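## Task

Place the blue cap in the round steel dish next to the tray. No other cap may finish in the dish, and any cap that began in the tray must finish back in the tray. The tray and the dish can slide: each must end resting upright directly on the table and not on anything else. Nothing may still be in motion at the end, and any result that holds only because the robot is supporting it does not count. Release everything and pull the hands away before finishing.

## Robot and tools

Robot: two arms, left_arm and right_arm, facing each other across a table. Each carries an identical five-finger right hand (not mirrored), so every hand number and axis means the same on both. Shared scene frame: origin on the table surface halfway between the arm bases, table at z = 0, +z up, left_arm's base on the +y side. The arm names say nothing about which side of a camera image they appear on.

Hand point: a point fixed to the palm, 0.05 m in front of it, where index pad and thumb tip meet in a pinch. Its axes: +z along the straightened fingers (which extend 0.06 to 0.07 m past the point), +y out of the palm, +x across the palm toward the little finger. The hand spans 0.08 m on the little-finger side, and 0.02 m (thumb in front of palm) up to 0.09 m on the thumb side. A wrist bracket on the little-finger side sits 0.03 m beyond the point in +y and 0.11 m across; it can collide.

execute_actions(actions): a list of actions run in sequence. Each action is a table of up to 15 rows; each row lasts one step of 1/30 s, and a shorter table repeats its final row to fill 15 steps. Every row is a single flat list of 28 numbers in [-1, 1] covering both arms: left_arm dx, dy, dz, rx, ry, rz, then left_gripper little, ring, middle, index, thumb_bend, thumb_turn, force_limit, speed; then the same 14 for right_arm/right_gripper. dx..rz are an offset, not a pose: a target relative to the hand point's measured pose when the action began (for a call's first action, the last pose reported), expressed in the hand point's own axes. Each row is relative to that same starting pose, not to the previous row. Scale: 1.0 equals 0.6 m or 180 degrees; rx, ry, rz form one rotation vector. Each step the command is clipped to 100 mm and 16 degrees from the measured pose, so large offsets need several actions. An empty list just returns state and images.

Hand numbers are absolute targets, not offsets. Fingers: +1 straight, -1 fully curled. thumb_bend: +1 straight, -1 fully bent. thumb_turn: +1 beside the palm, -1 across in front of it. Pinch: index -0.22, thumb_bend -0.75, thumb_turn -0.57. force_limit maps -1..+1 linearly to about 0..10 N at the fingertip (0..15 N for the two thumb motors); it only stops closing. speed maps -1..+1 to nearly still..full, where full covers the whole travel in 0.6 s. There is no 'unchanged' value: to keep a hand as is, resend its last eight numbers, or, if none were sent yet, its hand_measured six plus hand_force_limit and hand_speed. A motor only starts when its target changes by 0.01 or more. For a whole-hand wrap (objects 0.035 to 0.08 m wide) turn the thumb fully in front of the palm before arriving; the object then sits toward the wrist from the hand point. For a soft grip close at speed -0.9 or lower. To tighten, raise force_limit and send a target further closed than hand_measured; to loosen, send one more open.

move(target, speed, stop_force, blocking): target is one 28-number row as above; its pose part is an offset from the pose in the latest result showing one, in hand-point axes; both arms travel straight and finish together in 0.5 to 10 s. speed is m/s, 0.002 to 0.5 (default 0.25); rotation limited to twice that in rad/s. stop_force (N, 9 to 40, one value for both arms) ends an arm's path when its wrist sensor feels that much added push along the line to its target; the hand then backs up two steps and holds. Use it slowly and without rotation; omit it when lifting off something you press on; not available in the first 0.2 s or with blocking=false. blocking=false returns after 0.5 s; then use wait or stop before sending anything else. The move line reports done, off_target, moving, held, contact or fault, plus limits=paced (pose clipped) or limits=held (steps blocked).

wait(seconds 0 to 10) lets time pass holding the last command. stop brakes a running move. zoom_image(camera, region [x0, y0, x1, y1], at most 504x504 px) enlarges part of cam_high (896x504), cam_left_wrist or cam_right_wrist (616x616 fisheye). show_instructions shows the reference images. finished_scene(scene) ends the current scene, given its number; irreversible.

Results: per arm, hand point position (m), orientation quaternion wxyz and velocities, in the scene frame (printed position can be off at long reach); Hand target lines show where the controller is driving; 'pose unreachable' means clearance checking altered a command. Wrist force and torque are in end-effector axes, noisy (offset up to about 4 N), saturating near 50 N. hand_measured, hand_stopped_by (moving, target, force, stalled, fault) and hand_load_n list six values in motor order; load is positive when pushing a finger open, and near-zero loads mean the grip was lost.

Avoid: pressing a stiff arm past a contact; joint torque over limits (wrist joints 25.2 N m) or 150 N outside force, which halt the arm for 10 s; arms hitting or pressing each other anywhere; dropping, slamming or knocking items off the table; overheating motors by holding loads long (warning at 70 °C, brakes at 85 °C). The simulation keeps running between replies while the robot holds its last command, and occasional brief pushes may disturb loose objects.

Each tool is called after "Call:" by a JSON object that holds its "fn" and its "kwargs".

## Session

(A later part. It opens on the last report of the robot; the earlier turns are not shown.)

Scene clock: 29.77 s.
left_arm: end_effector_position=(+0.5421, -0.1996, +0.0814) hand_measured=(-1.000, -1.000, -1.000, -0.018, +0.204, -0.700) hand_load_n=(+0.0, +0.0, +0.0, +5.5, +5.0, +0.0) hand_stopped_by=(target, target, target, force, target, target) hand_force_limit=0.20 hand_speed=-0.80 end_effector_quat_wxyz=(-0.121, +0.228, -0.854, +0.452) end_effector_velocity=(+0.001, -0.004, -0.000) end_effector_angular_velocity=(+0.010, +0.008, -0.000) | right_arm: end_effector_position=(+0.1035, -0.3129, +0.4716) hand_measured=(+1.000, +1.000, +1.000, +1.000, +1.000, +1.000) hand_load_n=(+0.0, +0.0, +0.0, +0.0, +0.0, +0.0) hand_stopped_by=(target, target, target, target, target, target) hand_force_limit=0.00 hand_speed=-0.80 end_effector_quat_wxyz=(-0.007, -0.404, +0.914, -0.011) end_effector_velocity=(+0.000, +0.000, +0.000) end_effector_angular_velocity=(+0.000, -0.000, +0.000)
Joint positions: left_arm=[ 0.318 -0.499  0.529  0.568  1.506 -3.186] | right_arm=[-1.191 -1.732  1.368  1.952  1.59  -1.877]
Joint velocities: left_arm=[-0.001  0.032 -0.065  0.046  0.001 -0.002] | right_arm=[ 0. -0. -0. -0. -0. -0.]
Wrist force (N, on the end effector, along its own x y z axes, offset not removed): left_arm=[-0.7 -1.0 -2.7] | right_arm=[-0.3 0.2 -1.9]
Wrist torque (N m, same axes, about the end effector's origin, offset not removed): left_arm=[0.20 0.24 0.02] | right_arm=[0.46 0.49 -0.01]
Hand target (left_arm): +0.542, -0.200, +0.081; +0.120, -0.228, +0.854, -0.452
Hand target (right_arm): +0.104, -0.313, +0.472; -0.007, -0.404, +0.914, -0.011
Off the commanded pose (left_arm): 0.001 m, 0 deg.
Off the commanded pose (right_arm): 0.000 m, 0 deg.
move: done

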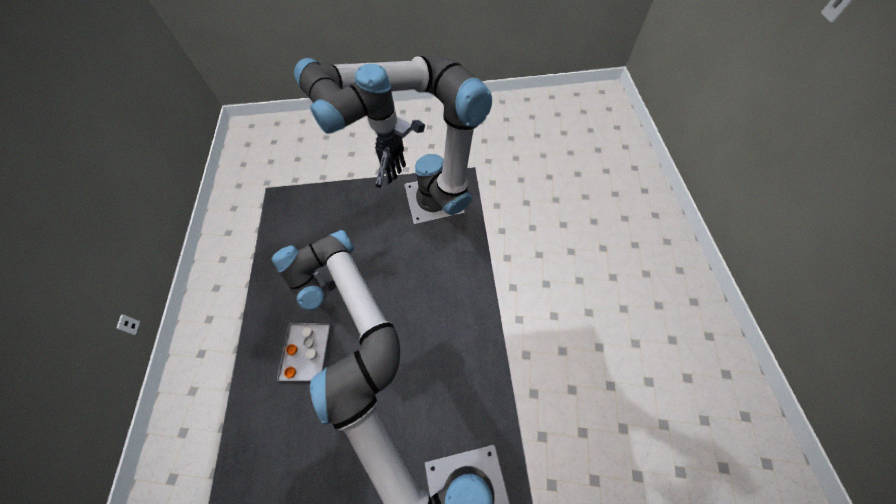

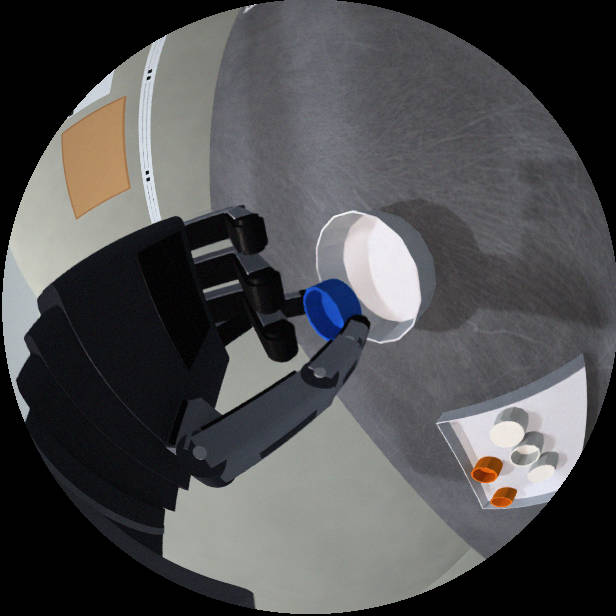

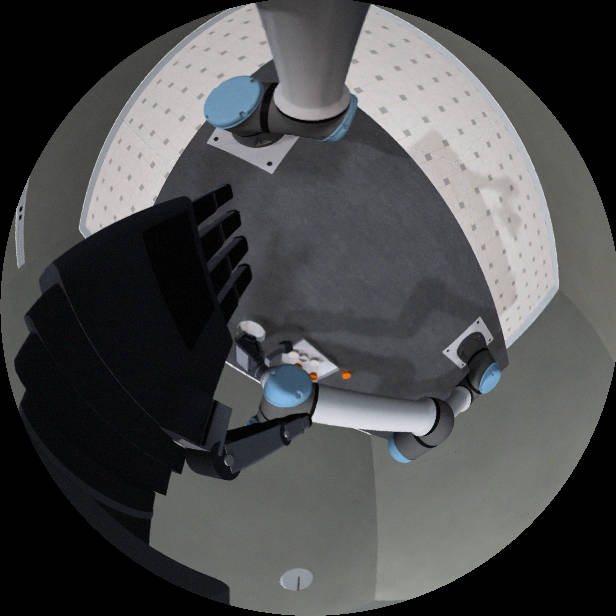

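Call:
{"fn": "move", "kwargs": {"target": [0,0.066,0.057,0,0,0,-1,-1,-1,-0.45,0.2,-0.7,0.2,-0.8,0,0,0,0,0,0,1,1,1,1,1,1,0,-0.8], "speed": 0.025, "stop_force": 9}}

Call:
{"fn": "move", "kwargs": {"target": [0,0,0,0,0,0,-1,-1,-1,0.12,0.2,-0.7,0.2,-0.6,0,0,0,0,0,0,1,1,1,1,1,1,0,-0.8]}}

Call:
{"fn": "move", "kwargs": {"target": [0,-0.12,-0.13,0,0,0,-1,-1,-1,0.12,0.2,-0.7,0.2,-0.6,0,0,0,0,0,0,1,1,1,1,1,1,0,-0.8], "speed": 0.1}}

Scene clock: 39.00 s.
left_arm: end_effector_position=(+0.5451, -0.2048, +0.0297) hand_measured=(-1.000, -1.000, -1.000, -0.018, +0.204, -0.700) hand_load_n=(+0.0, +0.0, +0.0, +5.5, +5.0, +0.0) hand_stopped_by=(target, target, target, force, target, target) hand_force_limit=0.20 hand_speed=-0.80 end_effector_quat_wxyz=(-0.121, +0.228, -0.854, +0.452) end_effector_velocity=(-0.000, -0.001, -0.003) end_effector_angular_velocity=(+0.000, +0.000, -0.001) | right_arm: end_effector_position=(+0.1035, -0.3129, +0.4716) hand_measured=(+1.000, +1.000, +1.000, +1.000, +1.000, +1.000) hand_load_n=(+0.0, +0.0, +0.0, +0.0, +0.0, +0.0) hand_stopped_by=(target, target, target, target, target, target) hand_force_limit=0.00 hand_speed=-0.80 end_effector_quat_wxyz=(-0.007, -0.404, +0.914, -0.011) end_effector_velocity=(-0.000, -0.000, +0.001) end_effector_angular_velocity=(+0.000, -0.001, -0.000)
Joint positions: left_arm=[ 0.318 -0.454  0.573  0.479  1.507 -3.185] | right_arm=[-1.191 -1.732  1.368  1.952  1.59  -1.877]
Joint velocities: left_arm=[-0.     0.002  0.002 -0.004  0.001  0.   ] | right_arm=[-0.    -0.    -0.001  0.001  0.     0.   ]
Wrist force (N, on the end effector, along its own x y z axes, offset not removed): left_arm=[-0.2 -0.2 -2.7] | right_arm=[-0.1 2.8 -1.3]
Wrist torque (N m, same axes, about the end effector's origin, offset not removed): left_arm=[0.39 0.18 0.06] | right_arm=[0.77 0.21 0.18]
Hand target (left_arm): +0.545, -0.205, +0.029; +0.121, -0.228, +0.854, -0.452
Hand target (right_arm): +0.104, -0.313, +0.472; -0.007, -0.404, +0.914, -0.011
Off the commanded pose (left_arm): 0.000 m, 0 deg.
Off the commanded pose (right_arm): 0.000 m, 0 deg.
move: done

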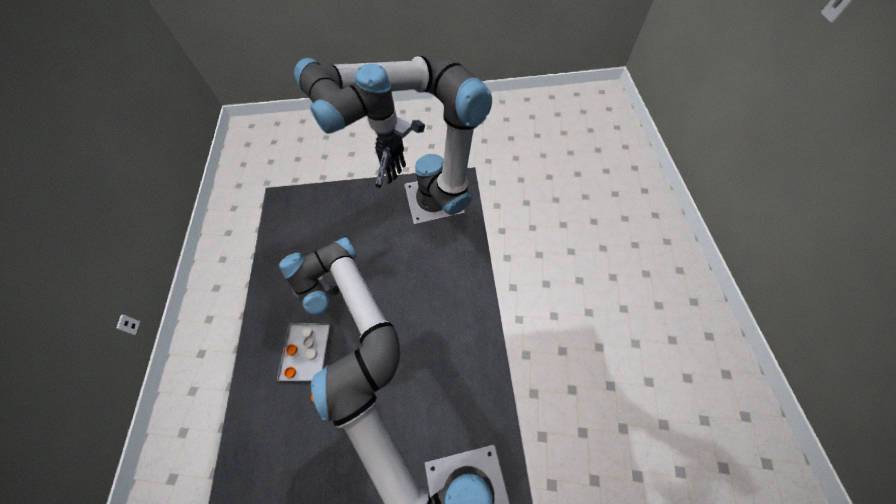

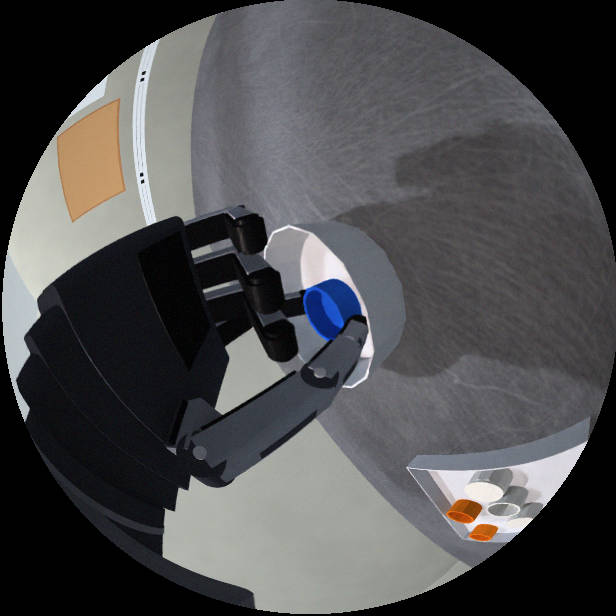

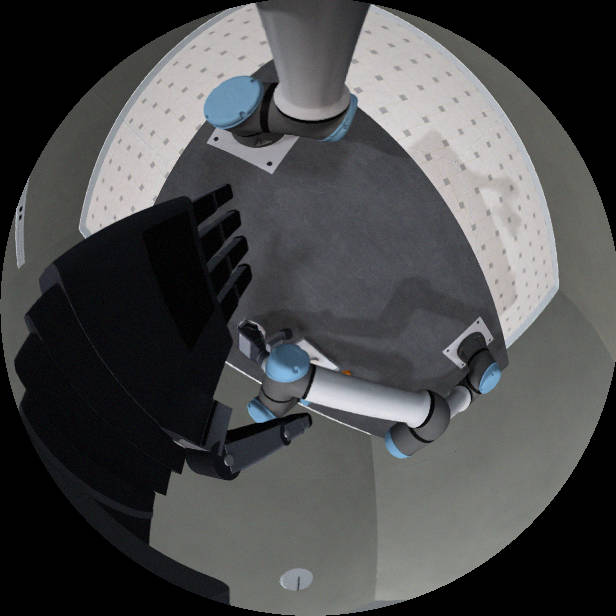

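Scene clock: 39.50 s.
left_arm: end_effector_position=(+0.5451, -0.2048, +0.0296) hand_measured=(-1.000, -1.000, -1.000, +0.120, +0.200, -0.700) hand_load_n=(+0.0, +0.0, +0.0, +0.0, +0.0, +0.0) hand_stopped_by=(target, target, target, target, target, target) hand_force_limit=0.20 hand_speed=-0.60 end_effector_quat_wxyz=(-0.121, +0.228, -0.854, +0.452) end_effector_velocity=(+0.000, +0.000, -0.000) end_effector_angular_velocity=(+0.000, +0.000, +0.000) | right_arm: end_effector_position=(+0.1035, -0.3129, +0.4716) hand_measured=(+1.000, +1.000, +1.000, +1.000, +1.000, +1.000) hand_load_n=(+0.0, +0.0, +0.0, +0.0, +0.0, +0.0) hand_stopped_by=(target, target, target, target, target, target) hand_force_limit=0.00 hand_speed=-0.80 end_effector_quat_wxyz=(-0.007, -0.404, +0.914, -0.011) end_effector_velocity=(+0.000, +0.000, -0.000) end_effector_angular_velocity=(+0.000, -0.000, -0.000)
Joint positions: left_arm=[ 0.318 -0.454  0.573  0.479  1.507 -3.185] | right_arm=[-1.191 -1.732  1.368  1.952  1.59  -1.877]
Joint velocities: left_arm=[ 0.001 -0.     0.    -0.     0.     0.   ] | right_arm=[ 0.     0.     0.001 -0.001  0.     0.   ]
Wrist force (N, on the end effector, along its own x y z axes, offset not removed): left_arm=[-1.4 -1.2 -2.5] | right_arm=[-1.1 1.0 0.2]
Wrist torque (N m, same axes, about the end effector's origin, offset not removed): left_arm=[0.20 0.35 0.05] | right_arm=[0.18 0.48 -0.23]
Hand target (left_arm): +0.545, -0.205, +0.030; +0.121, -0.228, +0.854, -0.452
Hand target (right_arm): +0.104, -0.313, +0.472; -0.007, -0.404, +0.914, -0.011
Off the commanded pose (left_arm): 0.000 m, 0 deg.
Off the commanded pose (right_arm): 0.000 m, 0 deg.
move: done

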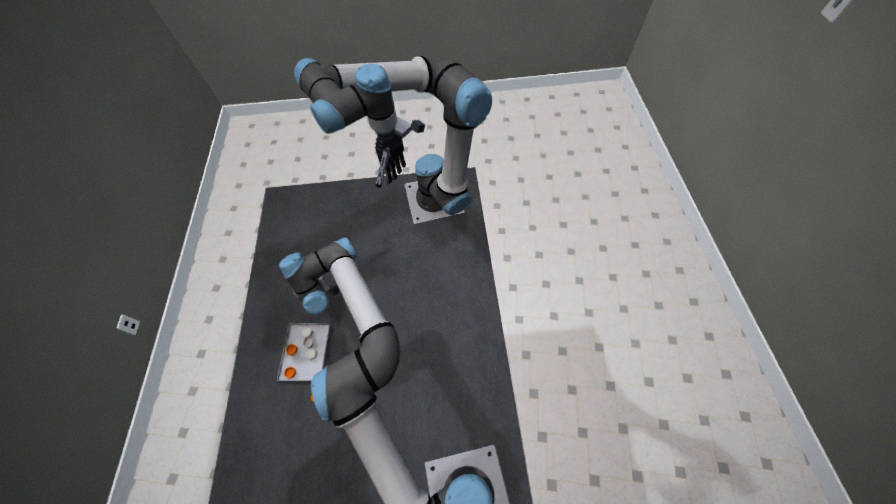

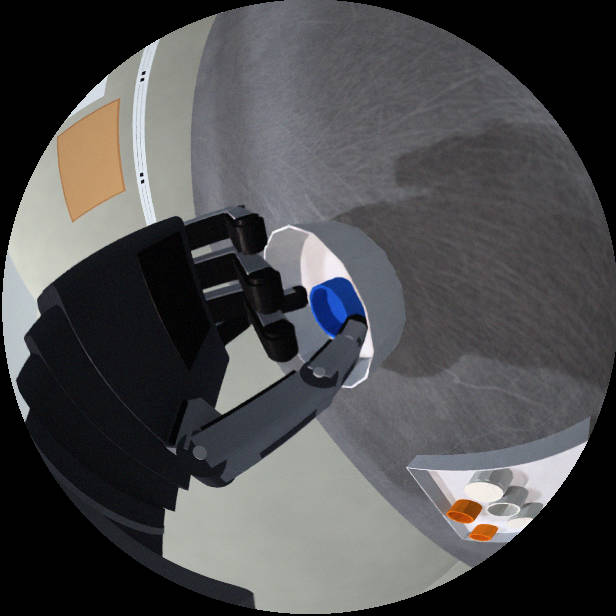

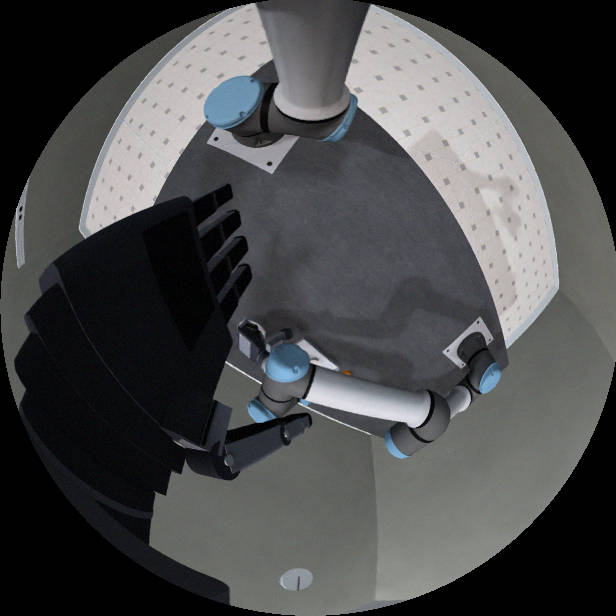

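Scene clock: 41.10 s.
left_arm: end_effector_position=(+0.5331, -0.1839, +0.1328) hand_measured=(-1.000, -1.000, -1.000, +0.120, +0.200, -0.700) hand_load_n=(+0.0, +0.0, +0.0, +0.0, +0.0, +0.0) hand_stopped_by=(target, target, target, target, target, target) hand_force_limit=0.20 hand_speed=-0.60 end_effector_quat_wxyz=(-0.121, +0.228, -0.854, +0.452) end_effector_velocity=(-0.000, +0.001, +0.004) end_effector_angular_velocity=(-0.002, -0.001, -0.001) | right_arm: end_effector_position=(+0.1035, -0.3129, +0.4716) hand_measured=(+1.000, +1.000, +1.000, +1.000, +1.000, +1.000) hand_load_n=(+0.0, +0.0, +0.0, +0.0, +0.0, +0.0) hand_stopped_by=(target, target, target, target, target, target) hand_force_limit=0.00 hand_speed=-0.80 end_effector_quat_wxyz=(-0.007, -0.404, +0.914, -0.011) end_effector_velocity=(+0.000, +0.000, -0.000) end_effector_angular_velocity=(+0.000, -0.001, -0.000)
Joint positions: left_arm=[ 0.315 -0.583  0.559  0.622  1.504 -3.187] | right_arm=[-1.191 -1.732  1.368  1.952  1.59  -1.877]
Joint velocities: left_arm=[ 0.    -0.005 -0.001  0.004  0.001  0.001] | right_arm=[ 0.     0.    -0.    -0.001  0.     0.   ]
Wrist force (N, on the end effector, along its own x y z axes, offset not removed): left_arm=[-0.5 -0.1 -1.3] | right_arm=[0.2 -0.9 -1.2]
Wrist torque (N m, same axes, about the end effector's origin, offset not removed): left_arm=[0.25 0.11 0.04] | right_arm=[0.05 0.36 -0.02]
Hand target (left_arm): +0.533, -0.184, +0.133; +0.121, -0.228, +0.854, -0.452
Hand target (right_arm): +0.104, -0.313, +0.472; -0.007, -0.404, +0.914, -0.011
Off the commanded pose (left_arm): 0.000 m, 0 deg.
Off the commanded pose (right_arm): 0.000 m, 0 deg.
move: done

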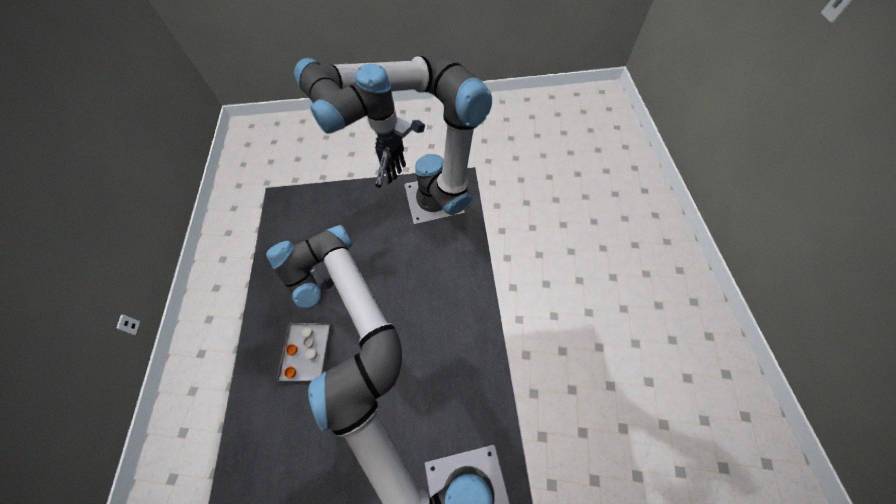

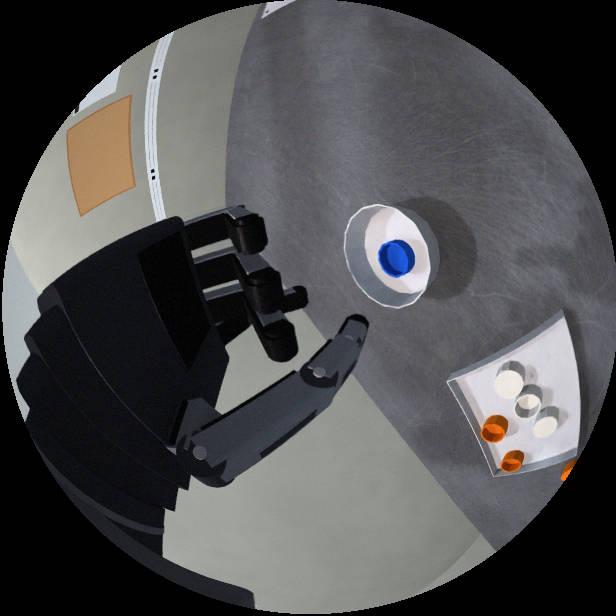

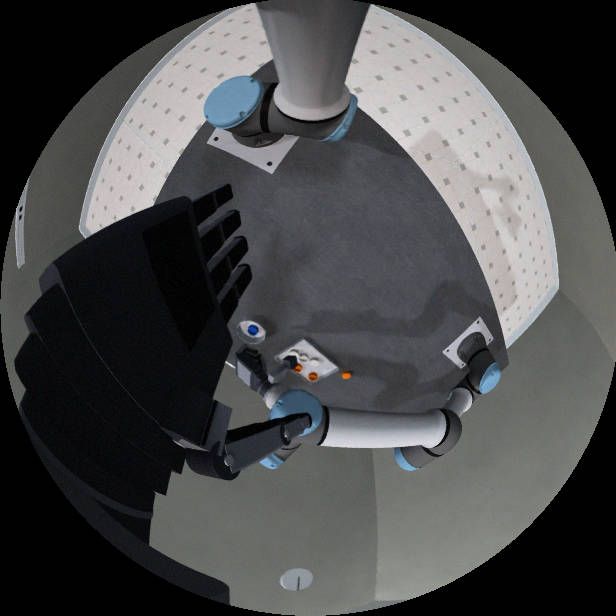

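Call:
{"fn": "finished_scene", "kwargs": {"scene": 2}}

The scene is finished: the task was done.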